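# Shelve the blue carton in the shelf row's gap

## Task

Take the blue carton off the desk and stand it in the empty slot of the carton row on the wall shelf. It must be upright, lined up with its neighbours and turned end-outward as they are, with either end facing the front. The brown cartons must stay exactly where they were, neither moved nor rotated. The blue carton must not topple or be left leaning, and it must stay in place by itself once the robot lets go.

## Robot and tools

Robot: TidyBot++, a four-caster mobile base (0.54 m long, 0.50 m wide, 0.38 m tall) carrying a single seven-joint arm with a two-finger gripper. The shoulder sits 0.12 m ahead of the base centre and 0.68 m off the floor. There are two cameras: base_camera (pinhole, 644x364) and wrist_camera (fisheye, 644x476), which looks along the hand.

Frames: the base frame has its origin on the floor below the base centre, with x forward, y left and z up. hand_pose is the midpoint between the finger pads, in the base frame. The hand's z axis runs along the fingers and its y axis is the direction the fingers open. The odometry frame is the base frame as it was at the start. Heading is positive to the left, from -3.142 to 3.142. base_tilt is in degrees, positive when the robot leans forward or right.

execute_actions: the argument "actions" is a list holding one action, or none to get just a status report and images. An action may contain "base", "joints", or both, plus optional "speeds". Their motions start together.
- "base" holds exactly one relative offset from where the base last measured itself. translate_m moves it straight, forward positive, -2 to 2 m. strafe_m moves it sideways, left positive, -2 to 2 m. rotate_rad turns it in place, counter-clockwise positive, -6.3 to 6.3 rad.
- "joints" gives absolute targets by name, in radians: joint_1_rad through joint_7_rad. gripper_pos runs from 0 (open) to 1 (closed).
- "speeds" caps top speed for that action only. translate_m and strafe_m accept 0.05–0.5 m/s; rotate_rad accepts 0.1–1.57 rad/s. The top of each range is the default. A base move needing over 8.667 s is refused, and no action may exceed 15 s.
- "cameras" is a list of "base_camera", "wrist_camera" or "all". If you leave it out, null or use ["all"], you get every camera; [] gives none.
- Unknown keys or out-of-range values make the whole call refused, and nothing moves.

Joint ranges and tolerances:
- joint_1 (whole arm about vertical; positive is clockwise from above, opposite to heading): any angle, ±0.039.
- joint_2 (shoulder): ±2.249, ±0.039.
- joint_3: any angle, ±0.039.
- joint_4 (elbow): ±2.579, ±0.039.
- joint_5: any angle, ±0.056.
- joint_6 (wrist): ±2.099, ±0.056.
- joint_7 (hand roll; hand down, positive is counter-clockwise from above, and at 1.57 the fingers open left/right): any angle, ±0.056.
- gripper: ±0.03.

Joints marked "any angle" take the shorter way round, so rotate in steps under half a turn. With joint_1=0, joint_3=3.14 and joint_5=0, the arm lies in the base's x–z plane. Measured from vertical (forward positive), the upper arm is at j2, the forearm at j2−j4, and the hand at j2−j4−j6. Segment lengths are 0.42, 0.31 and 0.31 m. Reach forward equals the sum of L·sin of each angle, and height above the shoulder equals the sum of L·cos. The arm begins folded, hand down, poking about 0.08 m past the front, with the elbow up to 1.15 m high. A downward-pointing hand can reach at most about 0.94 m high, and only close to the base.

Gripper opening is roughly 85·(1−gripper_pos) mm. Closed fingertips reach about 20 mm beyond the hand point. At 1 the fingers keep squeezing at about 100 N each. "done" at 1 means the gripper is empty. "off_target" means something is being held.

wait: seconds from 0 to 10. It sends no new command and returns state and images.
zoom_image: camera plus region [x0,y0,x1,y1] in pixels of that camera's latest full image, no larger than 504x504.
finished_scene: scene number. Call it only when the carton is standing stably by itself. It cannot be undone, and its result reports success.

Reading results: base_status and joint_status say how each motion ended.
- "done": reached. For the base this means the wheels turned fully, even if they slipped.
- "off_target": stopped short and may still be pushing.
- "contact_stop" or "time_out": target dropped, holding where it stopped.
- "joint command not followed" with a "cause:" line: a self-collision check held back the arm targets. Joints then read "not_followed", and those targets may be retried until they become valid. The gripper part still runs.
- on_its_own: motion you did not command.
- motor_effort: percent of maximum, with the peak in brackets. It is noisy and carries a fixed bias.
- "ARM HIT": a hard hit on the base or on the arm itself.
- Motor temperatures: listed per joint. MOTOR HOT appears from 60 °C. At 75 °C an OVER-TEMPERATURE FAULT occurs, the arm sags, and the affected keys read limit_stop_at_motor_heat; resend those targets.
- Torque fault: if a joint sensor hits its limit (104.5 N m for j1–j4, 51.3 for j5–j7), the arm and gripper freeze for 10 s and the rest of the call is skipped. The base keeps going.

Cautions:
- Joints left out of an action may still be pushing toward old targets.
- Friction leaves the hand a centimetre or two off. To correct, send each joint its last command plus (wanted − read). hand_pose itself may be off, so trust the images.
- When carrying a load the arm sags. Never command a joint to its current reading while holding something.
- A blocked base pushes until it times out and may still read "done".
- Odometry drifts a few cm and several degrees over many moves.
- The robot can tip if the arm snags something above about 0.8 m while driving, or if a raised hand is pushed or pulled sideways. Retract the arm or back away to recover.
- The robot holds its last command while you compose a reply.
- Avoid dropping the carton, knocking over or shifting the brown cartons, slamming, and hard pushes.

Each tool is called after "Call:" by a JSON object that holds its "fn" and its "kwargs".

## Session

Call:
{"fn": "execute_actions", "kwargs": {"actions": []}}

Scene clock: 0.00 s.
Motor temperatures (°C, as the motors report them): [28 29 28 30 34 31 41]
base_odometry: x=+0.000 y=+0.000 heading=+0.000 (m, m, rad; odometry frame)
base_tilt: forward=+0.2 right=+0.5 (deg)
base_status: not commanded
joint_positions: joint_1_rad=+0.009 joint_2_rad=-0.317 joint_3_rad=+3.090 joint_4_rad=-2.544 joint_5_rad=+0.019 joint_6_rad=-0.860 joint_7_rad=+1.567 gripper_pos=+0.000
joint_status: not commanded
motor_effort: joint_1_rad=-1 joint_2_rad=-2 joint_3_rad=+1 joint_4_rad=+17 joint_5_rad=+1 joint_6_rad=+1 joint_7_rad=-1 (%)
hand_pose: x=+0.2532 y=+0.0006 z=+0.5788 quat_wxyz=(+0.015, +0.999, +0.024, +0.027) (m; base frame)
pictures: base_camera, wrist_camera
Images, in order (width x height): base_camera 644x364, wrist_camera 644x476.

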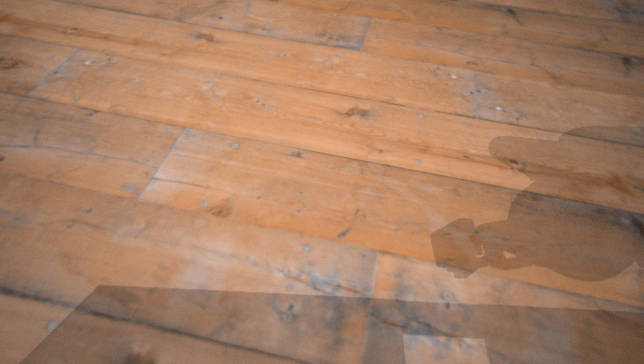

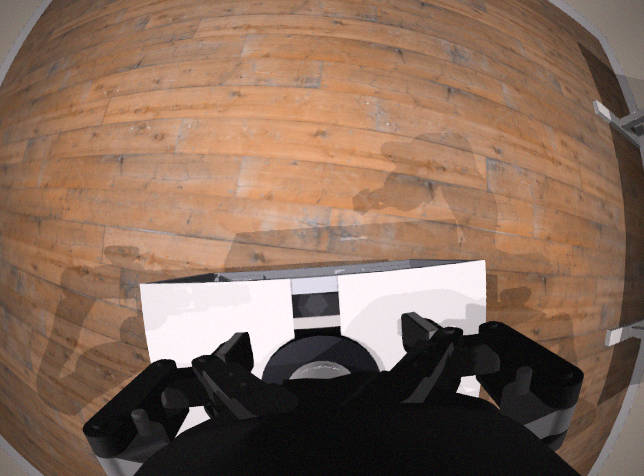

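Raise the hand horizontal and turn right.

Call:
{"fn": "execute_actions", "kwargs": {"actions": [{"base":{"rotate_rad":-1.4},"joints":{"joint_6_rad":0.6}}]}}

Scene clock: 2.23 s.
Motor temperatures (°C, as the motors report them): [28 29 28 30 34 31 41]
base_odometry: x=+0.000 y=+0.000 heading=-1.399 (m, m, rad; odometry frame)
base_tilt: forward=+0.2 right=+0.5 (deg)
base_status: done
joint_positions: joint_1_rad=+0.009 joint_2_rad=-0.317 joint_3_rad=+3.090 joint_4_rad=-2.543 joint_5_rad=+0.019 joint_6_rad=+0.597 joint_7_rad=+1.567 gripper_pos=+0.000
joint_status: all done
motor_effort: joint_1_rad=+0(1) joint_2_rad=-6(6) joint_3_rad=+1(1) joint_4_rad=+20(20) joint_5_rad=+0(1) joint_6_rad=+7(8) joint_7_rad=-1(1) (%)
hand_pose: x=+0.5468 y=+0.0249 z=+0.8716 quat_wxyz=(-0.008, +0.727, +0.028, +0.686) (m; base frame)
pictures: base_camera, wrist_camera
Images, in order (width x height): base_camera 644x364, wrist_camera 644x476.

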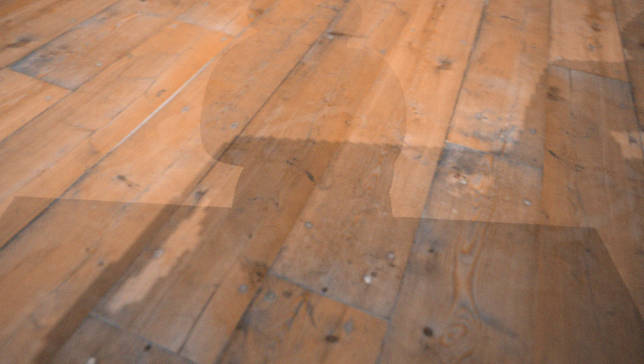

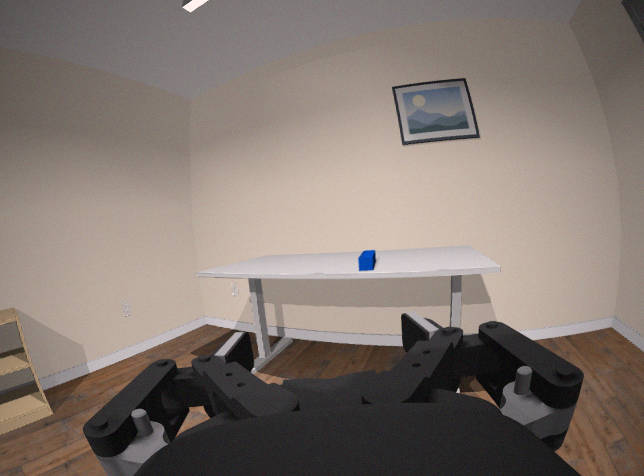

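Call:
{"fn": "execute_actions", "kwargs": {"actions": [{"base":{"rotate_rad":-1.8}}], "cameras": ["wrist_camera"]}}

Scene clock: 4.70 s.
Motor temperatures (°C, as the motors report them): [28 29 28 30 34 31 41]
base_odometry: x=+0.000 y=+0.000 heading=+3.084 (m, m, rad; odometry frame)
base_tilt: forward=+0.2 right=+0.5 (deg)
base_status: done
joint_positions: joint_1_rad=+0.009 joint_2_rad=-0.317 joint_3_rad=+3.090 joint_4_rad=-2.543 joint_5_rad=+0.019 joint_6_rad=+0.597 joint_7_rad=+1.567 gripper_pos=+0.000
joint_status: not commanded
motor_effort: joint_1_rad=-1(1) joint_2_rad=-6(7) joint_3_rad=+1(2) joint_4_rad=+20(20) joint_5_rad=+0(0) joint_6_rad=+8(8) joint_7_rad=-1(1) (%)
hand_pose: x=+0.5468 y=+0.0249 z=+0.8716 quat_wxyz=(-0.008, +0.727, +0.028, +0.686) (m; base frame)
pictures: wrist_camera
Images, in order (width x height): wrist_camera 644x476.

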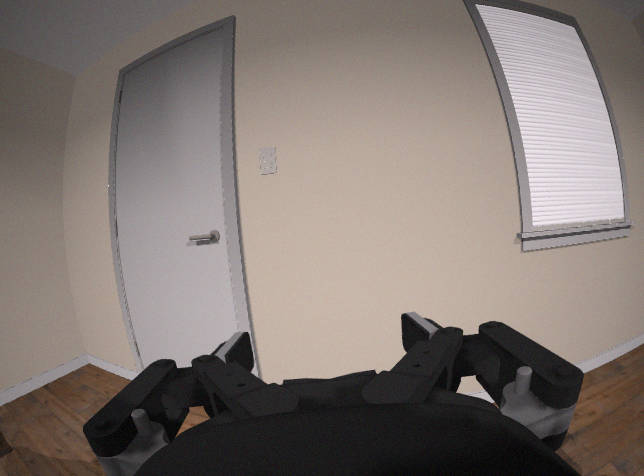

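Call:
{"fn": "execute_actions", "kwargs": {"actions": [{"base":{"rotate_rad":-1.9}}], "cameras": ["wrist_camera"]}}

Scene clock: 7.30 s.
Motor temperatures (°C, as the motors report them): [28 29 28 30 34 31 41]
base_odometry: x=+0.000 y=+0.000 heading=+1.185 (m, m, rad; odometry frame)
base_tilt: forward=+0.2 right=+0.5 (deg)
base_status: done
joint_positions: joint_1_rad=+0.009 joint_2_rad=-0.317 joint_3_rad=+3.090 joint_4_rad=-2.543 joint_5_rad=+0.019 joint_6_rad=+0.597 joint_7_rad=+1.567 gripper_pos=+0.000
joint_status: not commanded
motor_effort: joint_1_rad=+0(1) joint_2_rad=-6(7) joint_3_rad=+0(2) joint_4_rad=+21(20) joint_5_rad=+0(0) joint_6_rad=+8(8) joint_7_rad=-1(1) (%)
hand_pose: x=+0.5468 y=+0.0249 z=+0.8716 quat_wxyz=(-0.008, +0.727, +0.028, +0.686) (m; base frame)
pictures: wrist_camera
Images, in order (width x height): wrist_camera 644x476.

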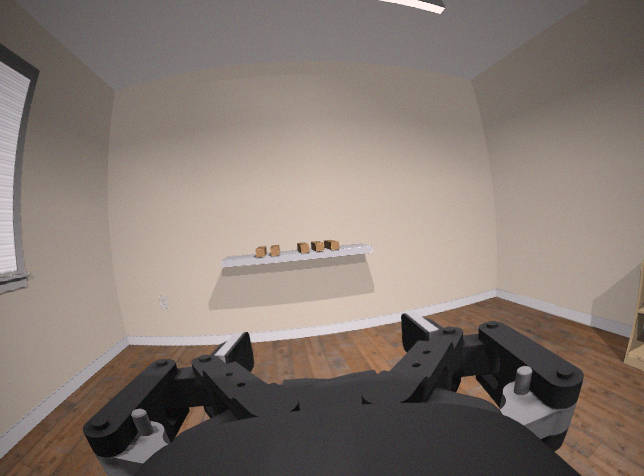

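Call:
{"fn": "execute_actions", "kwargs": {"actions": [{"base":{"rotate_rad":-2.985},"joints":{"joint_3_rad":3.16,"joint_5_rad":0,"joint_4_rad":-2.2,"joint_6_rad":-0.1}}], "cameras": []}}

Call:
{"fn": "execute_actions", "kwargs": {"actions": [{"base":{"strafe_m":0.4}}], "cameras": []}}

Call:
{"fn": "execute_actions", "kwargs": {"actions": [{"base":{"translate_m":0.5}}]}}

Scene clock: 10.70 s.
Motor temperatures (°C, as the motors report them): [28 29 28 30 34 31 41]
base_odometry: x=+0.000 y=+0.000 heading=-1.800 (m, m, rad; odometry frame)
base_tilt: forward=+0.2 right=+0.5 (deg)
base_status: done
joint_positions: joint_1_rad=+0.009 joint_2_rad=-0.317 joint_3_rad=+3.143 joint_4_rad=-2.205 joint_5_rad=+0.019 joint_6_rad=-0.074 joint_7_rad=+1.567 gripper_pos=+0.000
joint_status: all done
motor_effort: joint_1_rad=-1(0) joint_2_rad=-8(10) joint_3_rad=+0(2) joint_4_rad=+22(22) joint_5_rad=+0(1) joint_6_rad=+7(8) joint_7_rad=-1(1) (%)
hand_pose: x=+0.5742 y=-0.0042 z=+0.8645 quat_wxyz=(+0.008, +0.831, +0.001, +0.556) (m; base frame)
pictures: none
No camera images: the call's "cameras" was empty. Leave "cameras" out to get every camera's image.

Scene clock: 12.83 s.
Motor temperatures (°C, as the motors report them): [28 29 28 30 34 31 41]
base_odometry: x=+0.390 y=-0.091 heading=-1.800 (m, m, rad; odometry frame)
base_tilt: forward=+0.2 right=+0.5 (deg)
base_status: done
joint_positions: joint_1_rad=+0.009 joint_2_rad=-0.317 joint_3_rad=+3.145 joint_4_rad=-2.205 joint_5_rad=+0.019 joint_6_rad=-0.074 joint_7_rad=+1.567 gripper_pos=+0.000
joint_status: not commanded
motor_effort: joint_1_rad=-1(0) joint_2_rad=-8(9) joint_3_rad=+0(2) joint_4_rad=+23(22) joint_5_rad=+0(1) joint_6_rad=+7(7) joint_7_rad=-1(1) (%)
hand_pose: x=+0.5742 y=-0.0049 z=+0.8645 quat_wxyz=(+0.008, +0.831, +0.001, +0.556) (m; base frame)
pictures: none
No camera images: the call's "cameras" was empty. Leave "cameras" out to get every camera's image.

Scene clock: 15.20 s.
Motor temperatures (°C, as the motors report them): [28 29 28 30 34 31 41]
base_odometry: x=+0.276 y=-0.578 heading=-1.800 (m, m, rad; odometry frame)
base_tilt: forward=+0.2 right=+0.5 (deg)
base_status: done
joint_positions: joint_1_rad=+0.009 joint_2_rad=-0.315 joint_3_rad=+3.145 joint_4_rad=-2.205 joint_5_rad=+0.019 joint_6_rad=-0.076 joint_7_rad=+1.567 gripper_pos=+0.000
joint_status: not commanded
motor_effort: joint_1_rad=-1(1) joint_2_rad=-8(12) joint_3_rad=+0(1) joint_4_rad=+23(23) joint_5_rad=+1(0) joint_6_rad=+7(7) joint_7_rad=-1(1) (%)
hand_pose: x=+0.5744 y=-0.0049 z=+0.8635 quat_wxyz=(+0.008, +0.832, +0.001, +0.555) (m; base frame)
pictures: base_camera, wrist_camera
Images, in order (width x height): base_camera 644x364, wrist_camera 644x476.

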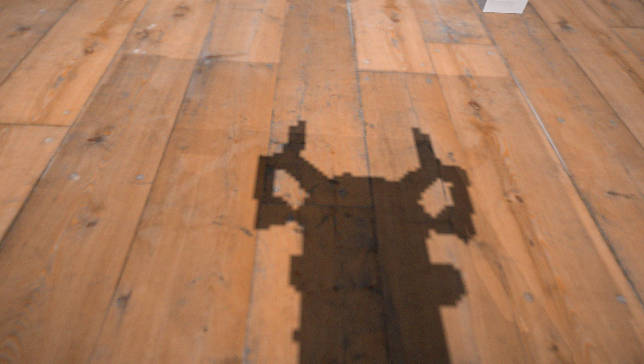

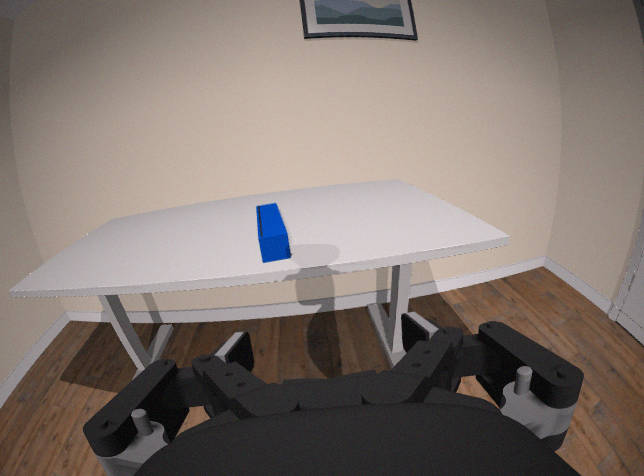

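Call:
{"fn": "execute_actions", "kwargs": {"actions": [{"base":{"rotate_rad":0.18},"joints":{"joint_2_rad":0.0,"joint_4_rad":-1.5,"joint_6_rad":-0.9}}], "cameras": []}}

Call:
{"fn": "execute_actions", "kwargs": {"actions": [{"base":{"strafe_m":-0.09}}], "cameras": []}}

Call:
{"fn": "execute_actions", "kwargs": {"actions": [{"base":{"translate_m":0.25}}]}}

Scene clock: 17.40 s.
Motor temperatures (°C, as the motors report them): [28 29 28 30 34 31 41]
base_odometry: x=+0.276 y=-0.579 heading=-1.620 (m, m, rad; odometry frame)
base_tilt: forward=+0.2 right=+0.5 (deg)
base_status: done
joint_positions: joint_1_rad=+0.009 joint_2_rad=-0.022 joint_3_rad=+3.146 joint_4_rad=-1.510 joint_5_rad=+0.019 joint_6_rad=-0.874 joint_7_rad=+1.567 gripper_pos=+0.000
joint_status: all done
motor_effort: joint_1_rad=-1(0) joint_2_rad=-18(19) joint_3_rad=+0(2) joint_4_rad=+22(23) joint_5_rad=+1(1) joint_6_rad=+5(7) joint_7_rad=-1(1) (%)
hand_pose: x=+0.6417 y=-0.0102 z=+0.9067 quat_wxyz=(+0.011, +0.925, -0.005, +0.380) (m; base frame)
pictures: none
No camera images: the call's "cameras" was empty. Leave "cameras" out to get every camera's image.

Scene clock: 18.60 s.
Motor temperatures (°C, as the motors report them): [28 29 28 30 34 31 41]
base_odometry: x=+0.186 y=-0.574 heading=-1.619 (m, m, rad; odometry frame)
base_tilt: forward=+0.2 right=+0.5 (deg)
base_status: done
joint_positions: joint_1_rad=+0.009 joint_2_rad=-0.021 joint_3_rad=+3.149 joint_4_rad=-1.510 joint_5_rad=+0.018 joint_6_rad=-0.874 joint_7_rad=+1.567 gripper_pos=+0.000
joint_status: not commanded
motor_effort: joint_1_rad=+0(1) joint_2_rad=-18(21) joint_3_rad=+0(2) joint_4_rad=+22(23) joint_5_rad=+0(1) joint_6_rad=+5(5) joint_7_rad=-1(1) (%)
hand_pose: x=+0.6418 y=-0.0121 z=+0.9066 quat_wxyz=(+0.011, +0.925, -0.007, +0.379) (m; base frame)
pictures: none
No camera images: the call's "cameras" was empty. Leave "cameras" out to get every camera's image.

Scene clock: 20.37 s.
Motor temperatures (°C, as the motors report them): [28 29 28 30 34 31 41]
base_odometry: x=+0.174 y=-0.824 heading=-1.619 (m, m, rad; odometry frame)
base_tilt: forward=+0.2 right=+0.5 (deg)
base_status: done
joint_positions: joint_1_rad=+0.009 joint_2_rad=-0.007 joint_3_rad=+3.149 joint_4_rad=-1.508 joint_5_rad=+0.018 joint_6_rad=-0.877 joint_7_rad=+1.567 gripper_pos=+0.000
joint_status: not commanded
motor_effort: joint_1_rad=-1(1) joint_2_rad=-20(22) joint_3_rad=+0(0) joint_4_rad=+22(22) joint_5_rad=+1(1) joint_6_rad=+5(6) joint_7_rad=-1(1) (%)
hand_pose: x=+0.6449 y=-0.0121 z=+0.8995 quat_wxyz=(+0.011, +0.928, -0.007, +0.372) (m; base frame)
pictures: base_camera, wrist_camera
Images, in order (width x height): base_camera 644x364, wrist_camera 644x476.

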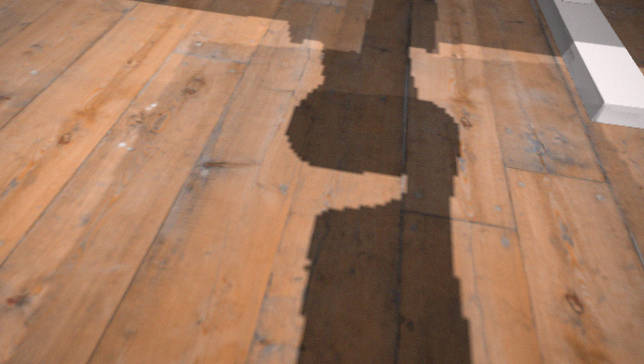

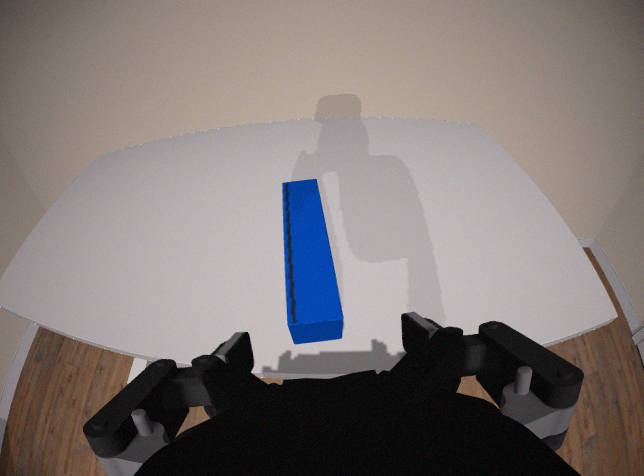

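Call:
{"fn": "execute_actions", "kwargs": {"actions": [{"base":{"translate_m":0.16},"joints":{"joint_1_rad":-0.025}}], "cameras": []}}

Call:
{"fn": "execute_actions", "kwargs": {"actions": [{"joints":{"joint_2_rad":0.03,"joint_4_rad":-1.78,"joint_6_rad":-0.56}}]}}

Scene clock: 22.03 s.
Motor temperatures (°C, as the motors report them): [28 29 28 30 34 31 41]
base_odometry: x=+0.166 y=-0.984 heading=-1.620 (m, m, rad; odometry frame)
base_tilt: forward=+0.2 right=+0.5 (deg)
base_status: done
joint_positions: joint_1_rad=-0.009 joint_2_rad=+0.000 joint_3_rad=+3.149 joint_4_rad=-1.507 joint_5_rad=+0.018 joint_6_rad=-0.878 joint_7_rad=+1.567 gripper_pos=+0.000
joint_status: all done
motor_effort: joint_1_rad=+0(2) joint_2_rad=-19(23) joint_3_rad=+0(0) joint_4_rad=+22(23) joint_5_rad=+1(1) joint_6_rad=+6(5) joint_7_rad=-1(1) (%)
hand_pose: x=+0.6463 y=-0.0022 z=+0.8962 quat_wxyz=(+0.008, +0.929, +0.002, +0.369) (m; base frame)
pictures: none
No camera images: the call's "cameras" was empty. Leave "cameras" out to get every camera's image.

Scene clock: 23.40 s.
Motor temperatures (°C, as the motors report them): [28 29 28 30 34 31 41]
base_odometry: x=+0.166 y=-0.984 heading=-1.620 (m, m, rad; odometry frame)
base_tilt: forward=+0.2 right=+0.5 (deg)
base_status: not commanded
joint_positions: joint_1_rad=-0.009 joint_2_rad=+0.012 joint_3_rad=+3.149 joint_4_rad=-1.773 joint_5_rad=+0.018 joint_6_rad=-0.586 joint_7_rad=+1.567 gripper_pos=+0.000
joint_status: all done
motor_effort: joint_1_rad=-1(1) joint_2_rad=-19(20) joint_3_rad=+0(0) joint_4_rad=+22(21) joint_5_rad=+1(1) joint_6_rad=+5(5) joint_7_rad=-1(1) (%)
hand_pose: x=+0.6480 y=-0.0010 z=+0.8123 quat_wxyz=(+0.007, +0.927, +0.004, +0.376) (m; base frame)
pictures: base_camera, wrist_camera
Images, in order (width x height): base_camera 644x364, wrist_camera 644x476.

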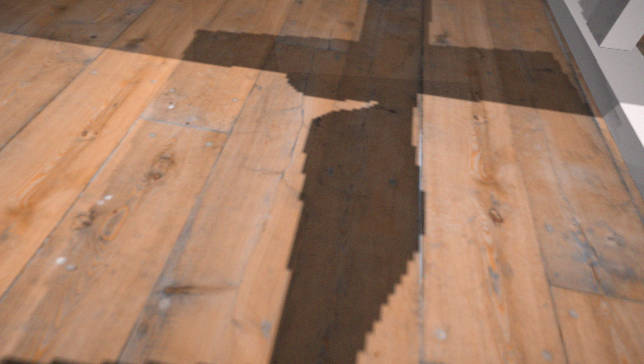

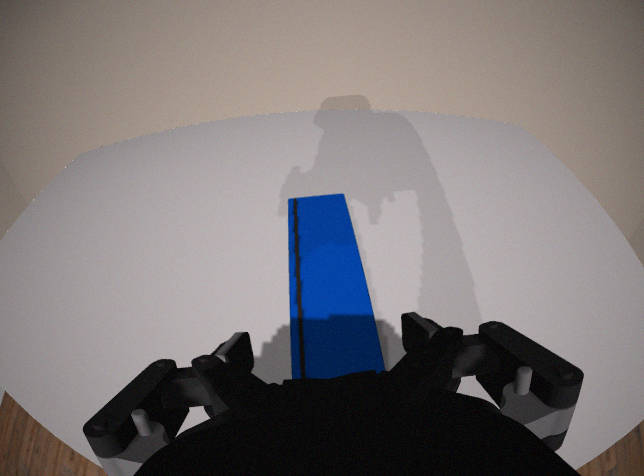

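Call:
{"fn": "execute_actions", "kwargs": {"actions": [{"base":{"translate_m":0.05},"joints":{"joint_1_rad":0.012,"joint_2_rad":0.08,"joint_4_rad":-1.93,"joint_6_rad":-0.36}}], "cameras": ["wrist_camera"]}}

Scene clock: 24.83 s.
Motor temperatures (°C, as the motors report them): [28 29 28 30 34 31 41]
base_odometry: x=+0.163 y=-1.034 heading=-1.620 (m, m, rad; odometry frame)
base_tilt: forward=+0.2 right=+0.5 (deg)
base_status: done
joint_positions: joint_1_rad=-0.008 joint_2_rad=+0.071 joint_3_rad=+3.149 joint_4_rad=-1.917 joint_5_rad=+0.018 joint_6_rad=-0.376 joint_7_rad=+1.567 gripper_pos=+0.000
joint_status: all done
motor_effort: joint_1_rad=-1(3) joint_2_rad=-18(24) joint_3_rad=+0(1) joint_4_rad=+19(23) joint_5_rad=+0(0) joint_6_rad=+4(6) joint_7_rad=-1(1) (%)
hand_pose: x=+0.6550 y=-0.0003 z=+0.7526 quat_wxyz=(+0.006, +0.925, +0.005, +0.379) (m; base frame)
pictures: wrist_camera
Images, in order (width x height): wrist_camera 644x476.

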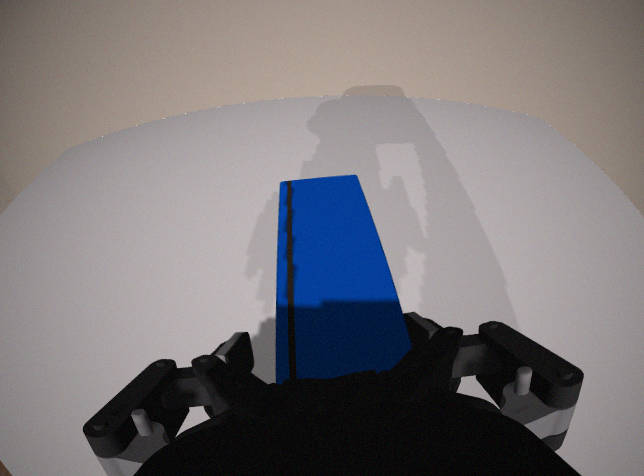

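Call:
{"fn": "execute_actions", "kwargs": {"actions": [{"base":{"strafe_m":-0.008},"joints":{"gripper_pos":1}}], "cameras": []}}

Call:
{"fn": "execute_actions", "kwargs": {"actions": [{"joints":{"joint_2_rad":0.0,"joint_4_rad":-1.6,"joint_6_rad":-0.76}}], "cameras": ["wrist_camera"]}}

Call:
{"fn": "execute_actions", "kwargs": {"actions": [{"base":{"translate_m":-0.6}}], "cameras": []}}

Call:
{"fn": "execute_actions", "kwargs": {"actions": [{"base":{"rotate_rad":2.96},"speeds":{"rotate_rad":1.0}}], "cameras": []}}

Call:
{"fn": "execute_actions", "kwargs": {"actions": [{"base":{"translate_m":1.2}}]}}

Scene clock: 26.10 s.
Motor temperatures (°C, as the motors report them): [28 29 28 30 34 31 41]
base_odometry: x=+0.155 y=-1.034 heading=-1.620 (m, m, rad; odometry frame)
base_tilt: forward=+0.2 right=+0.5 (deg)
base_status: done
joint_positions: joint_1_rad=-0.004 joint_2_rad=+0.064 joint_3_rad=+3.150 joint_4_rad=-1.912 joint_5_rad=+0.018 joint_6_rad=-0.369 joint_7_rad=+1.567 gripper_pos=+0.320
joint_status: gripper_pos off_target (ended at +0.320, target +1.000)
motor_effort: joint_1_rad=-1(3) joint_2_rad=-17(21) joint_3_rad=+0(2) joint_4_rad=+18(22) joint_5_rad=+1(1) joint_6_rad=+4(6) joint_7_rad=-1(2) (%)
hand_pose: x=+0.6576 y=-0.0031 z=+0.7603 quat_wxyz=(+0.007, +0.922, +0.003, +0.388) (m; base frame)
pictures: none
No camera images: the call's "cameras" was empty. Leave "cameras" out to get every camera's image.

Scene clock: 27.57 s.
Motor temperatures (°C, as the motors report them): [28 29 28 30 34 31 41]
base_odometry: x=+0.155 y=-1.034 heading=-1.620 (m, m, rad; odometry frame)
base_tilt: forward=+0.2 right=+0.5 (deg)
base_status: not commanded
joint_positions: joint_1_rad=-0.004 joint_2_rad=+0.018 joint_3_rad=+3.150 joint_4_rad=-1.609 joint_5_rad=+0.018 joint_6_rad=-0.736 joint_7_rad=+1.567 gripper_pos=+0.320
joint_status: all done
motor_effort: joint_1_rad=-1(0) joint_2_rad=-20(22) joint_3_rad=+0(0) joint_4_rad=+23(22) joint_5_rad=+1(0) joint_6_rad=+6(7) joint_7_rad=-1(1) (%)
hand_pose: x=+0.6590 y=-0.0049 z=+0.8632 quat_wxyz=(+0.008, +0.925, +0.000, +0.379) (m; base frame)
pictures: wrist_camera
Images, in order (width x height): wrist_camera 644x476.

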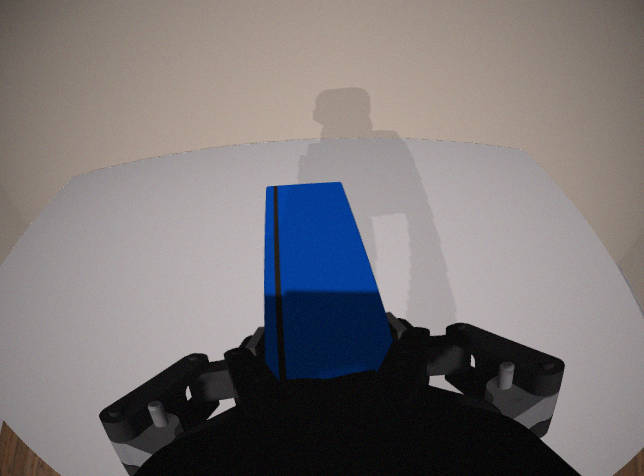

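Scene clock: 30.13 s.
Motor temperatures (°C, as the motors report them): [28 29 28 30 34 31 41]
base_odometry: x=+0.185 y=-0.434 heading=-1.620 (m, m, rad; odometry frame)
base_tilt: forward=+0.2 right=+0.5 (deg)
base_status: done
joint_positions: joint_1_rad=-0.004 joint_2_rad=+0.014 joint_3_rad=+3.150 joint_4_rad=-1.609 joint_5_rad=+0.018 joint_6_rad=-0.741 joint_7_rad=+1.567 gripper_pos=+0.320
joint_status: not commanded
motor_effort: joint_1_rad=-1(0) joint_2_rad=-20(24) joint_3_rad=+0(1) joint_4_rad=+23(23) joint_5_rad=+1(1) joint_6_rad=+6(6) joint_7_rad=-1(1) (%)
hand_pose: x=+0.6573 y=-0.0049 z=+0.8645 quat_wxyz=(+0.008, +0.925, +0.000, +0.379) (m; base frame)
pictures: none
No camera images: the call's "cameras" was empty. Leave "cameras" out to get every camera's image.

Scene clock: 34.00 s.
Motor temperatures (°C, as the motors report them): [28 29 28 30 34 31 41]
base_odometry: x=+0.185 y=-0.434 heading=+1.340 (m, m, rad; odometry frame)
base_tilt: forward=+0.2 right=+0.5 (deg)
base_status: done
joint_positions: joint_1_rad=+0.001 joint_2_rad=+0.014 joint_3_rad=+3.151 joint_4_rad=-1.609 joint_5_rad=+0.018 joint_6_rad=-0.741 joint_7_rad=+1.567 gripper_pos=+0.320
joint_status: not commanded
motor_effort: joint_1_rad=-1(2) joint_2_rad=-20(22) joint_3_rad=+0(2) joint_4_rad=+23(23) joint_5_rad=+1(2) joint_6_rad=+5(6) joint_7_rad=-1(1) (%)
hand_pose: x=+0.6573 y=-0.0080 z=+0.8645 quat_wxyz=(+0.009, +0.925, -0.003, +0.379) (m; base frame)
pictures: none
No camera images: the call's "cameras" was empty. Leave "cameras" out to get every camera's image.

Scene clock: 37.77 s.
Motor temperatures (°C, as the motors report them): [28 29 28 30 34 31 41]
base_odometry: x=+0.458 y=+0.734 heading=+1.341 (m, m, rad; odometry frame)
base_tilt: forward=+0.2 right=+0.5 (deg)
base_status: done
joint_positions: joint_1_rad=+0.001 joint_2_rad=+0.012 joint_3_rad=+3.151 joint_4_rad=-1.608 joint_5_rad=+0.018 joint_6_rad=-0.742 joint_7_rad=+1.567 gripper_pos=+0.320
joint_status: not commanded
motor_effort: joint_1_rad=+0(1) joint_2_rad=-20(24) joint_3_rad=+0(0) joint_4_rad=+23(24) joint_5_rad=+1(1) joint_6_rad=+6(6) joint_7_rad=-1(1) (%)
hand_pose: x=+0.6568 y=-0.0080 z=+0.8656 quat_wxyz=(+0.009, +0.925, -0.003, +0.380) (m; base frame)
pictures: base_camera, wrist_camera
Images, in order (width x height): base_camera 644x364, wrist_camera 644x476.

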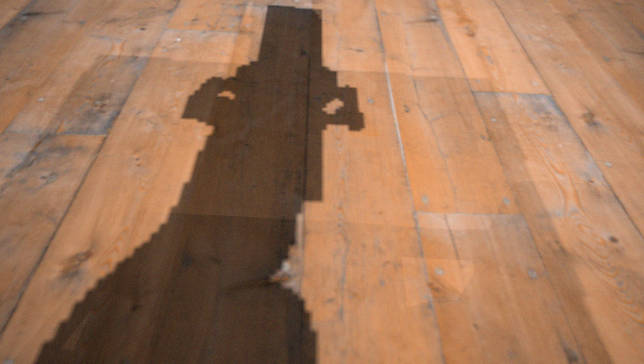

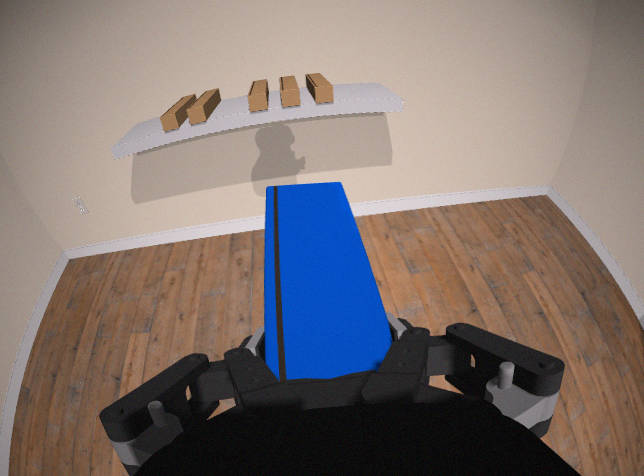

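Call:
{"fn": "execute_actions", "kwargs": {"actions": [{"base":{"strafe_m":0.21}}], "cameras": []}}

Call:
{"fn": "execute_actions", "kwargs": {"actions": [{"base":{"translate_m":0.6}}]}}

Scene clock: 39.53 s.
Motor temperatures (°C, as the motors report them): [28 29 28 30 34 31 41]
base_odometry: x=+0.253 y=+0.783 heading=+1.341 (m, m, rad; odometry frame)
base_tilt: forward=+0.2 right=+0.5 (deg)
base_status: done
joint_positions: joint_1_rad=+0.001 joint_2_rad=+0.012 joint_3_rad=+3.151 joint_4_rad=-1.608 joint_5_rad=+0.017 joint_6_rad=-0.742 joint_7_rad=+1.567 gripper_pos=+0.320
joint_status: not commanded
motor_effort: joint_1_rad=-1(2) joint_2_rad=-20(21) joint_3_rad=+0(2) joint_4_rad=+23(23) joint_5_rad=+0(2) joint_6_rad=+6(6) joint_7_rad=-1(1) (%)
hand_pose: x=+0.6568 y=-0.0080 z=+0.8656 quat_wxyz=(+0.009, +0.925, -0.003, +0.380) (m; base frame)
pictures: none
No camera images: the call's "cameras" was empty. Leave "cameras" out to get every camera's image.

Scene clock: 42.10 s.
Motor temperatures (°C, as the motors report them): [28 29 28 30 34 31 41]
base_odometry: x=+0.390 y=+1.367 heading=+1.341 (m, m, rad; odometry frame)
base_tilt: forward=+0.2 right=+0.5 (deg)
base_status: done
joint_positions: joint_1_rad=+0.001 joint_2_rad=+0.010 joint_3_rad=+3.151 joint_4_rad=-1.608 joint_5_rad=+0.017 joint_6_rad=-0.743 joint_7_rad=+1.567 gripper_pos=+0.320
joint_status: not commanded
motor_effort: joint_1_rad=-1(2) joint_2_rad=-20(24) joint_3_rad=+0(1) joint_4_rad=+23(24) joint_5_rad=+1(1) joint_6_rad=+5(6) joint_7_rad=-1(1) (%)
hand_pose: x=+0.6565 y=-0.0080 z=+0.8664 quat_wxyz=(+0.009, +0.925, -0.003, +0.380) (m; base frame)
pictures: base_camera, wrist_camera
Images, in order (width x height): base_camera 644x364, wrist_camera 644x476.

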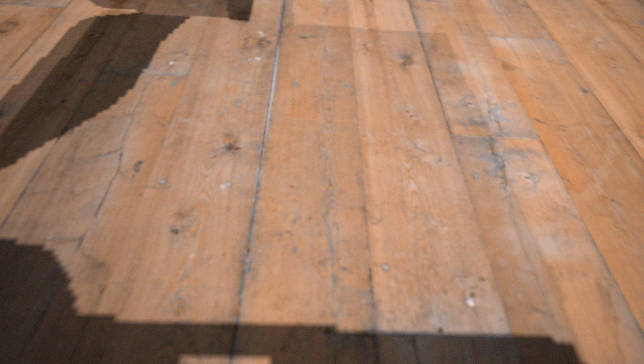

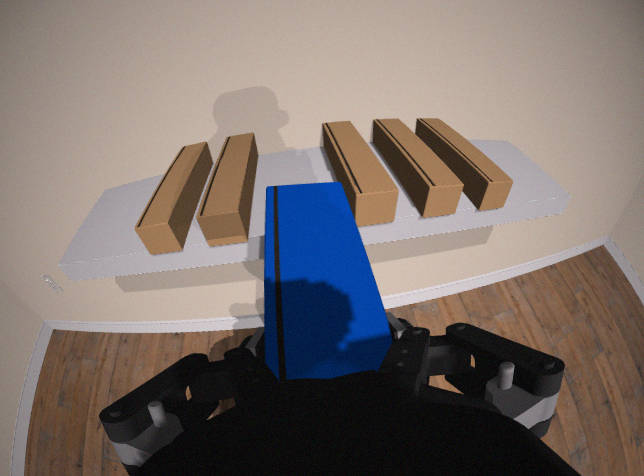

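Call:
{"fn": "execute_actions", "kwargs": {"actions": [{"base":{"strafe_m":0.013}}], "cameras": []}}

Call:
{"fn": "execute_actions", "kwargs": {"actions": [{"base":{"translate_m":0.34},"joints":{"joint_2_rad":0.05,"joint_4_rad":-1.83,"joint_6_rad":-0.46}}]}}

Scene clock: 42.93 s.
Motor temperatures (°C, as the motors report them): [28 29 28 30 34 31 41]
base_odometry: x=+0.377 y=+1.370 heading=+1.341 (m, m, rad; odometry frame)
base_tilt: forward=+0.2 right=+0.5 (deg)
base_status: done
joint_positions: joint_1_rad=+0.001 joint_2_rad=+0.010 joint_3_rad=+3.151 joint_4_rad=-1.608 joint_5_rad=+0.017 joint_6_rad=-0.743 joint_7_rad=+1.567 gripper_pos=+0.320
joint_status: not commanded
motor_effort: joint_1_rad=-1(3) joint_2_rad=-20(22) joint_3_rad=+1(3) joint_4_rad=+23(23) joint_5_rad=+1(1) joint_6_rad=+6(6) joint_7_rad=-1(1) (%)
hand_pose: x=+0.6564 y=-0.0083 z=+0.8664 quat_wxyz=(+0.009, +0.925, -0.003, +0.380) (m; base frame)
pictures: none
No camera images: the call's "cameras" was empty. Leave "cameras" out to get every camera's image.

Scene clock: 44.93 s.
Motor temperatures (°C, as the motors report them): [28 29 28 30 34 31 41]
base_odometry: x=+0.455 y=+1.701 heading=+1.341 (m, m, rad; odometry frame)
base_tilt: forward=+0.2 right=+0.5 (deg)
base_status: done
joint_positions: joint_1_rad=+0.001 joint_2_rad=+0.043 joint_3_rad=+3.151 joint_4_rad=-1.827 joint_5_rad=+0.017 joint_6_rad=-0.484 joint_7_rad=+1.567 gripper_pos=+0.320
joint_status: all done
motor_effort: joint_1_rad=-1(1) joint_2_rad=-21(23) joint_3_rad=+0(1) joint_4_rad=+22(24) joint_5_rad=+2(1) joint_6_rad=+5(6) joint_7_rad=-1(1) (%)
hand_pose: x=+0.6581 y=-0.0071 z=+0.7901 quat_wxyz=(+0.008, +0.923, -0.001, +0.384) (m; base frame)
pictures: base_camera, wrist_camera
Images, in order (width x height): base_camera 644x364, wrist_camera 644x476.

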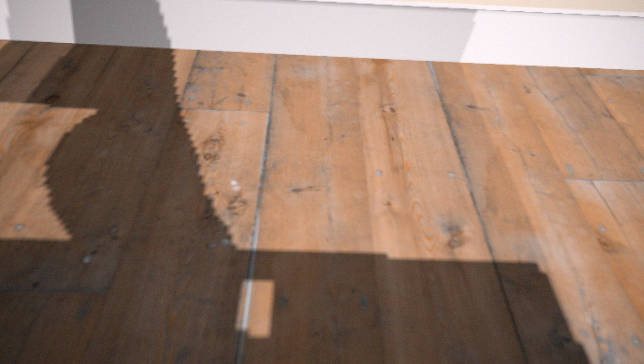

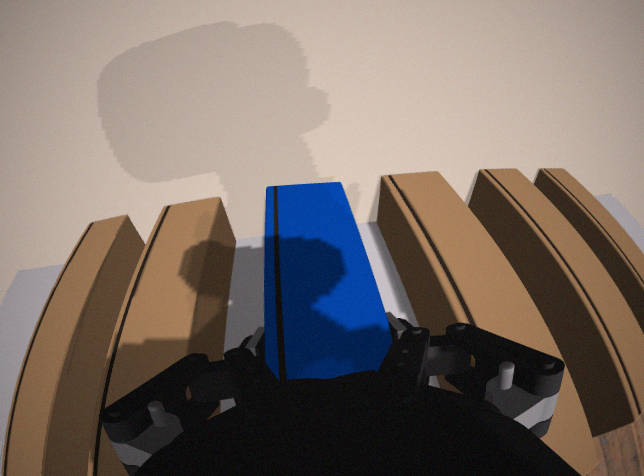

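Call:
{"fn": "execute_actions", "kwargs": {"actions": [{"base":{"translate_m":0.035},"joints":{"joint_2_rad":0.07,"joint_4_rad":-1.90,"joint_6_rad":-0.36}}], "cameras": ["wrist_camera"]}}

Scene clock: 45.83 s.
Motor temperatures (°C, as the motors report them): [28 29 28 30 34 31 41]
base_odometry: x=+0.463 y=+1.735 heading=+1.341 (m, m, rad; odometry frame)
base_tilt: forward=+0.2 right=+0.5 (deg)
base_status: done
joint_positions: joint_1_rad=+0.002 joint_2_rad=+0.011 joint_3_rad=+3.151 joint_4_rad=-1.899 joint_5_rad=+0.017 joint_6_rad=-0.431 joint_7_rad=+1.567 gripper_pos=+0.320
joint_status: joint_2_rad off_target (ended at +0.011, target +0.070); joint_6_rad off_target (ended at -0.431, target -0.360); the others done
motor_effort: joint_1_rad=-2(2) joint_2_rad=-7(20) joint_3_rad=-1(1) joint_4_rad=+22(28) joint_5_rad=+0(2) joint_6_rad=+12(15) joint_7_rad=-1(1) (%)
hand_pose: x=+0.6437 y=-0.0068 z=+0.7815 quat_wxyz=(+0.008, +0.921, -0.001, +0.390) (m; base frame)
pictures: wrist_camera
Images, in order (width x height): wrist_camera 644x476.

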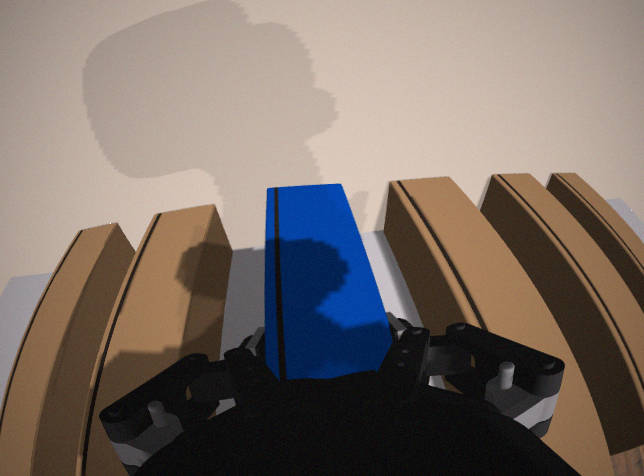

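Hit the wall; back off.

Call:
{"fn": "execute_actions", "kwargs": {"actions": [{"base":{"translate_m":-0.035}}], "cameras": ["wrist_camera"]}}

Scene clock: 46.70 s.
Motor temperatures (°C, as the motors report them): [28 29 28 30 34 31 41]
base_odometry: x=+0.455 y=+1.701 heading=+1.341 (m, m, rad; odometry frame)
base_tilt: forward=+0.2 right=+0.5 (deg)
base_status: done
joint_positions: joint_1_rad=+0.002 joint_2_rad=+0.040 joint_3_rad=+3.151 joint_4_rad=-1.882 joint_5_rad=+0.017 joint_6_rad=-0.374 joint_7_rad=+1.567 gripper_pos=+0.320
joint_status: not commanded
on_its_own: joint_6_rad moved +0.057 to your old target -0.360
motor_effort: joint_1_rad=-1(3) joint_2_rad=-16(20) joint_3_rad=+0(2) joint_4_rad=+18(21) joint_5_rad=+0(1) joint_6_rad=+4(12) joint_7_rad=-1(1) (%)
hand_pose: x=+0.6641 y=-0.0067 z=+0.7876 quat_wxyz=(+0.008, +0.912, -0.001, +0.410) (m; base frame)
pictures: wrist_camera
Images, in order (width x height): wrist_camera 644x476.

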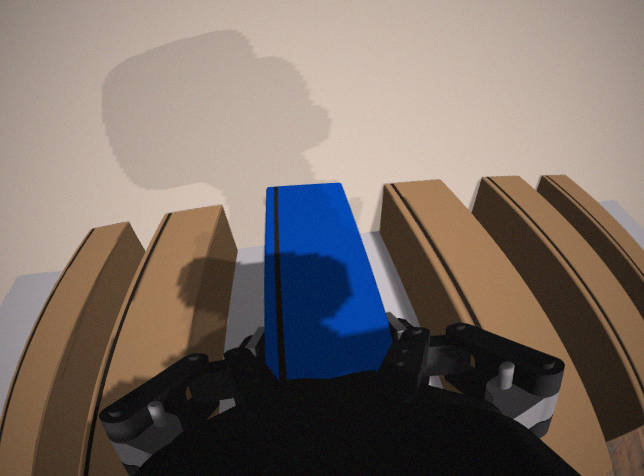

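Call:
{"fn": "execute_actions", "kwargs": {"actions": [{"joints":{"joint_6_rad":-0.45,"joint_2_rad":0.05,"joint_4_rad":-1.88}}], "cameras": ["wrist_camera"]}}

Call:
{"fn": "execute_actions", "kwargs": {"actions": [{"joints":{"gripper_pos":0.12}}], "cameras": ["wrist_camera"]}}

Call:
{"fn": "execute_actions", "kwargs": {"actions": [{"joints":{"joint_2_rad":-0.1,"joint_4_rad":-1.5,"joint_6_rad":-1.1}}], "cameras": ["wrist_camera"]}}

Scene clock: 47.47 s.
Motor temperatures (°C, as the motors report them): [28 29 28 30 34 31 41]
base_odometry: x=+0.455 y=+1.701 heading=+1.341 (m, m, rad; odometry frame)
base_tilt: forward=+0.2 right=+0.5 (deg)
base_status: not commanded
joint_positions: joint_1_rad=+0.002 joint_2_rad=+0.040 joint_3_rad=+3.151 joint_4_rad=-1.871 joint_5_rad=+0.017 joint_6_rad=-0.416 joint_7_rad=+1.567 gripper_pos=+0.320
joint_status: all done
motor_effort: joint_1_rad=-1(1) joint_2_rad=-16(20) joint_3_rad=+0(0) joint_4_rad=+18(20) joint_5_rad=+0(0) joint_6_rad=+4(5) joint_7_rad=-1(1) (%)
hand_pose: x=+0.6588 y=-0.0068 z=+0.7838 quat_wxyz=(+0.008, +0.918, -0.001, +0.396) (m; base frame)
pictures: wrist_camera
Images, in order (width x height): wrist_camera 644x476.

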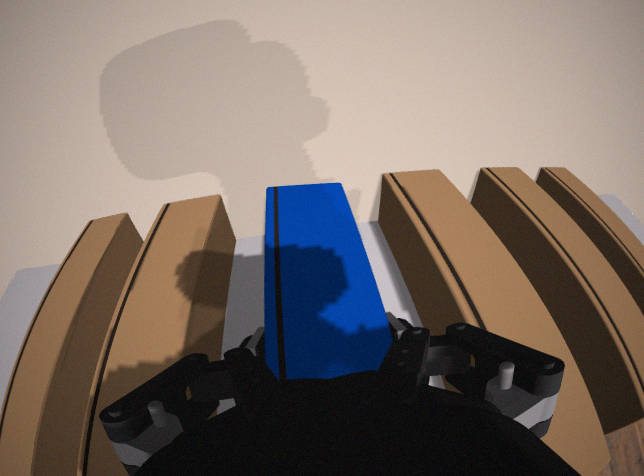

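Scene clock: 48.57 s.
Motor temperatures (°C, as the motors report them): [28 29 28 30 34 31 41]
base_odometry: x=+0.455 y=+1.701 heading=+1.341 (m, m, rad; odometry frame)
base_tilt: forward=+0.2 right=+0.5 (deg)
base_status: not commanded
joint_positions: joint_1_rad=+0.002 joint_2_rad=+0.041 joint_3_rad=+3.151 joint_4_rad=-1.877 joint_5_rad=+0.017 joint_6_rad=-0.424 joint_7_rad=+1.567 gripper_pos=+0.120
joint_status: all done
motor_effort: joint_1_rad=-1(0) joint_2_rad=-20(21) joint_3_rad=+0(1) joint_4_rad=+21(23) joint_5_rad=+0(0) joint_6_rad=+5(6) joint_7_rad=-1(1) (%)
hand_pose: x=+0.6553 y=-0.0068 z=+0.7784 quat_wxyz=(+0.008, +0.921, -0.001, +0.389) (m; base frame)
pictures: wrist_camera
Images, in order (width x height): wrist_camera 644x476.

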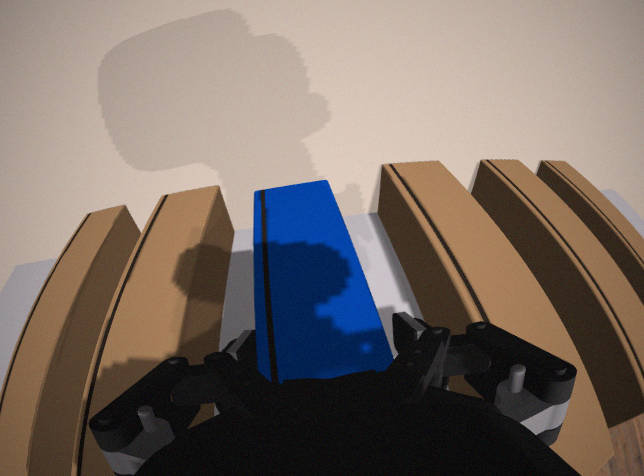

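Scene clock: 50.10 s.
Motor temperatures (°C, as the motors report them): [28 29 28 30 34 31 41]
base_odometry: x=+0.455 y=+1.701 heading=+1.341 (m, m, rad; odometry frame)
base_tilt: forward=+0.2 right=+0.5 (deg)
base_status: not commanded
joint_positions: joint_1_rad=+0.002 joint_2_rad=-0.088 joint_3_rad=+3.151 joint_4_rad=-1.506 joint_5_rad=+0.017 joint_6_rad=-1.077 joint_7_rad=+1.567 gripper_pos=+0.120
joint_status: all done
motor_effort: joint_1_rad=-1(1) joint_2_rad=-15(22) joint_3_rad=-1(0) joint_4_rad=+21(23) joint_5_rad=+1(0) joint_6_rad=+4(6) joint_7_rad=-1(1) (%)
hand_pose: x=+0.5803 y=-0.0087 z=+0.9005 quat_wxyz=(+0.009, +0.948, -0.006, +0.318) (m; base frame)
pictures: wrist_camera
Images, in order (width x height): wrist_camera 644x476.

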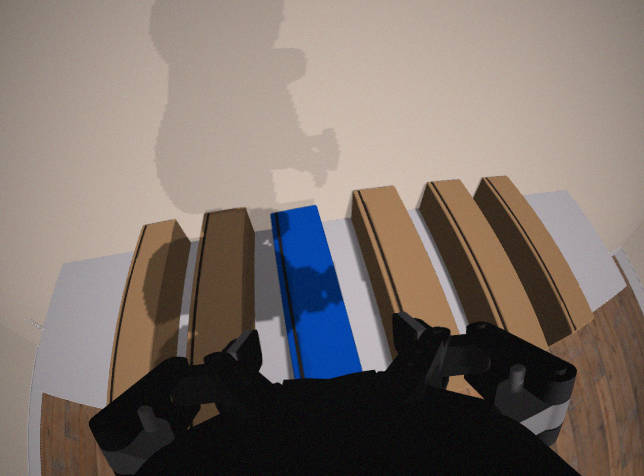

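Call:
{"fn": "execute_actions", "kwargs": {"actions": [{"joints":{"joint_6_rad":-0.46,"joint_2_rad":0.05,"joint_4_rad":-1.85,"joint_7_rad":1.67,"gripper_pos":0}}], "cameras": ["wrist_camera"]}}

Call:
{"fn": "execute_actions", "kwargs": {"actions": [{"joints":{"gripper_pos":1}}], "cameras": ["wrist_camera"]}}

Call:
{"fn": "execute_actions", "kwargs": {"actions": [{"base":{"translate_m":0.02},"speeds":{"translate_m":0.05}}], "cameras": ["wrist_camera"]}}

Scene clock: 51.77 s.
Motor temperatures (°C, as the motors report them): [28 29 28 30 34 31 41]
base_odometry: x=+0.455 y=+1.701 heading=+1.341 (m, m, rad; odometry frame)
base_tilt: forward=+0.2 right=+0.5 (deg)
base_status: not commanded
joint_positions: joint_1_rad=+0.002 joint_2_rad=+0.038 joint_3_rad=+3.151 joint_4_rad=-1.845 joint_5_rad=+0.017 joint_6_rad=-0.484 joint_7_rad=+1.649 gripper_pos=+0.000
joint_status: all done
motor_effort: joint_1_rad=+0(1) joint_2_rad=-20(20) joint_3_rad=-1(0) joint_4_rad=+21(23) joint_5_rad=+0(1) joint_6_rad=+5(6) joint_7_rad=-1(1) (%)
hand_pose: x=+0.6519 y=-0.0071 z=+0.7830 quat_wxyz=(+0.024, +0.925, +0.037, +0.377) (m; base frame)
pictures: wrist_camera
Images, in order (width x height): wrist_camera 644x476.

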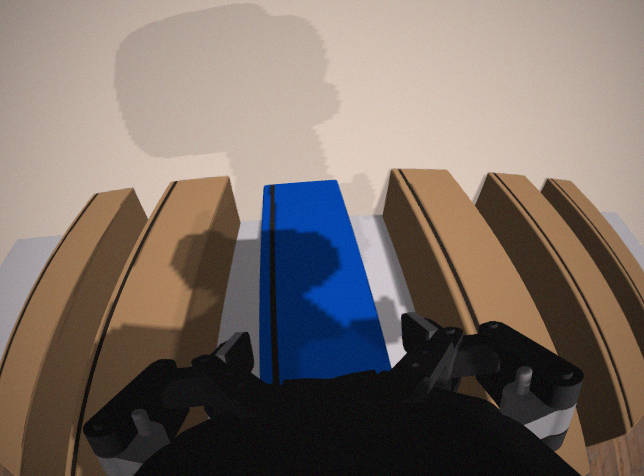

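Scene clock: 52.87 s.
Motor temperatures (°C, as the motors report them): [28 29 28 30 34 31 41]
base_odometry: x=+0.455 y=+1.701 heading=+1.341 (m, m, rad; odometry frame)
base_tilt: forward=+0.2 right=+0.5 (deg)
base_status: not commanded
joint_positions: joint_1_rad=+0.002 joint_2_rad=+0.038 joint_3_rad=+3.151 joint_4_rad=-1.844 joint_5_rad=+0.017 joint_6_rad=-0.481 joint_7_rad=+1.649 gripper_pos=+0.347
joint_status: gripper_pos off_target (ended at +0.347, target +1.000)
motor_effort: joint_1_rad=-1(0) joint_2_rad=-19(21) joint_3_rad=+0(1) joint_4_rad=+20(21) joint_5_rad=+0(0) joint_6_rad=+5(6) joint_7_rad=-1(1) (%)
hand_pose: x=+0.6529 y=-0.0071 z=+0.7843 quat_wxyz=(+0.024, +0.924, +0.037, +0.379) (m; base frame)
pictures: wrist_camera
Images, in order (width x height): wrist_camera 644x476.

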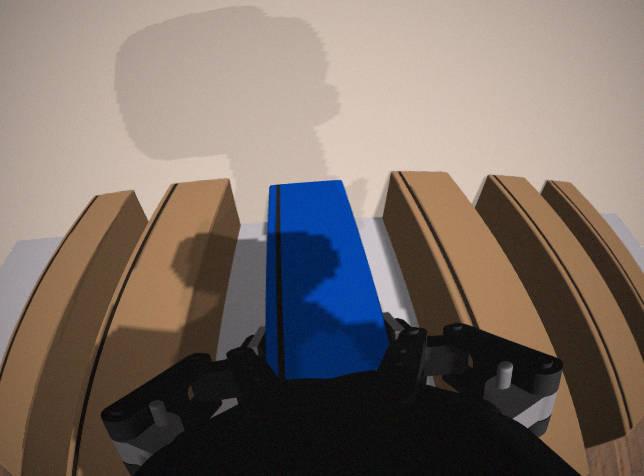

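Scene clock: 53.87 s.
Motor temperatures (°C, as the motors report them): [28 29 28 30 34 31 41]
base_odometry: x=+0.459 y=+1.720 heading=+1.341 (m, m, rad; odometry frame)
base_tilt: forward=+0.2 right=+0.5 (deg)
base_status: done
joint_positions: joint_1_rad=+0.002 joint_2_rad=+0.033 joint_3_rad=+3.151 joint_4_rad=-1.849 joint_5_rad=+0.017 joint_6_rad=-0.483 joint_7_rad=+1.649 gripper_pos=+0.347
joint_status: not commanded
motor_effort: joint_1_rad=-1(1) joint_2_rad=-17(20) joint_3_rad=+0(1) joint_4_rad=+22(26) joint_5_rad=+1(2) joint_6_rad=+7(14) joint_7_rad=-1(0) (%)
hand_pose: x=+0.6505 y=-0.0071 z=+0.7842 quat_wxyz=(+0.024, +0.925, +0.037, +0.378) (m; base frame)
pictures: wrist_camera
Images, in order (width x height): wrist_camera 644x476.

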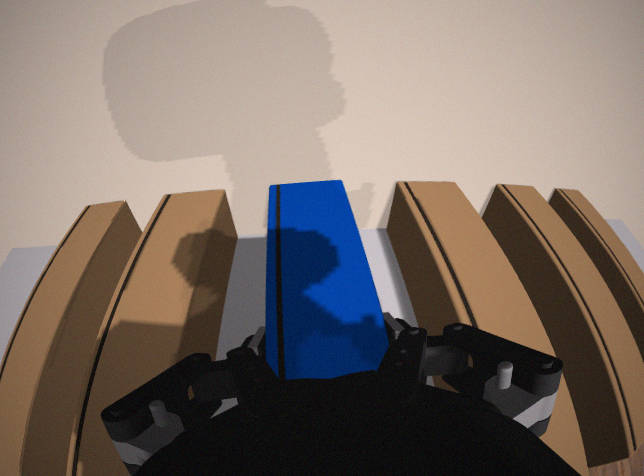

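Call:
{"fn": "execute_actions", "kwargs": {"actions": [{"base":{"translate_m":-0.006},"joints":{"joint_7_rad":1.58}}], "cameras": []}}

Call:
{"fn": "execute_actions", "kwargs": {"actions": [{"joints":{"gripper_pos":0.05}}], "cameras": []}}

Call:
{"fn": "execute_actions", "kwargs": {"actions": [{"joints":{"joint_2_rad":-0.3,"joint_4_rad":-1.7,"joint_6_rad":-1.2}}], "cameras": ["wrist_camera"]}}

Scene clock: 54.60 s.
Motor temperatures (°C, as the motors report them): [28 29 28 30 34 31 41]
base_odometry: x=+0.458 y=+1.714 heading=+1.341 (m, m, rad; odometry frame)
base_tilt: forward=+0.2 right=+0.5 (deg)
base_status: done
joint_positions: joint_1_rad=+0.002 joint_2_rad=+0.036 joint_3_rad=+3.151 joint_4_rad=-1.846 joint_5_rad=+0.017 joint_6_rad=-0.480 joint_7_rad=+1.597 gripper_pos=+0.347
joint_status: all done
motor_effort: joint_1_rad=+0(2) joint_2_rad=-17(23) joint_3_rad=+0(1) joint_4_rad=+20(21) joint_5_rad=+1(1) joint_6_rad=+5(6) joint_7_rad=-1(1) (%)
hand_pose: x=+0.6524 y=-0.0071 z=+0.7849 quat_wxyz=(+0.014, +0.925, +0.012, +0.380) (m; base frame)
pictures: none
No camera images: the call's "cameras" was empty. Leave "cameras" out to get every camera's image.

Scene clock: 55.67 s.
Motor temperatures (°C, as the motors report them): [28 29 28 30 34 31 41]
base_odometry: x=+0.458 y=+1.714 heading=+1.341 (m, m, rad; odometry frame)
base_tilt: forward=+0.2 right=+0.5 (deg)
base_status: not commanded
joint_positions: joint_1_rad=+0.002 joint_2_rad=+0.036 joint_3_rad=+3.151 joint_4_rad=-1.846 joint_5_rad=+0.017 joint_6_rad=-0.480 joint_7_rad=+1.597 gripper_pos=+0.050
joint_status: all done
motor_effort: joint_1_rad=-1(1) joint_2_rad=-20(21) joint_3_rad=+0(0) joint_4_rad=+21(22) joint_5_rad=+1(0) joint_6_rad=+5(6) joint_7_rad=-1(1) (%)
hand_pose: x=+0.6525 y=-0.0071 z=+0.7848 quat_wxyz=(+0.014, +0.925, +0.012, +0.380) (m; base frame)
pictures: none
No camera images: the call's "cameras" was empty. Leave "cameras" out to get every camera's image.

Scene clock: 57.17 s.
Motor temperatures (°C, as the motors report them): [28 29 28 30 34 31 41]
base_odometry: x=+0.458 y=+1.714 heading=+1.341 (m, m, rad; odometry frame)
base_tilt: forward=+0.2 right=+0.5 (deg)
base_status: not commanded
joint_positions: joint_1_rad=+0.002 joint_2_rad=-0.294 joint_3_rad=+3.151 joint_4_rad=-1.709 joint_5_rad=+0.017 joint_6_rad=-1.180 joint_7_rad=+1.597 gripper_pos=+0.050
joint_status: all done
motor_effort: joint_1_rad=+0(1) joint_2_rad=-7(21) joint_3_rad=+0(0) joint_4_rad=+21(22) joint_5_rad=+1(1) joint_6_rad=+3(5) joint_7_rad=-1(1) (%)
hand_pose: x=+0.4695 y=-0.0079 z=+0.8673 quat_wxyz=(+0.012, +0.963, +0.008, +0.270) (m; base frame)
pictures: wrist_camera
Images, in order (width x height): wrist_camera 644x476.

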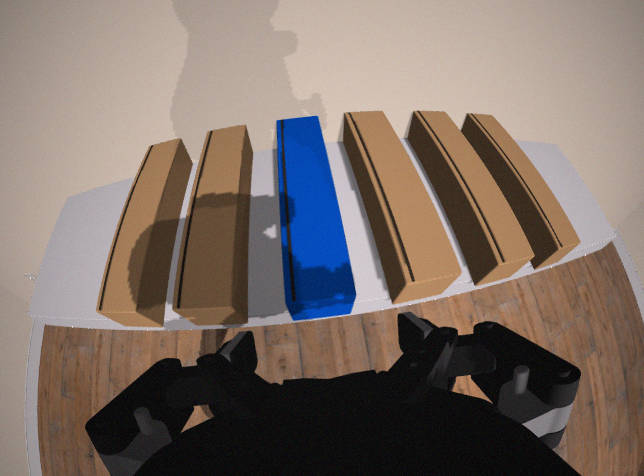

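Call:
{"fn": "finished_scene", "kwargs": {"scene": 1}}

The scene is finished: the task was done.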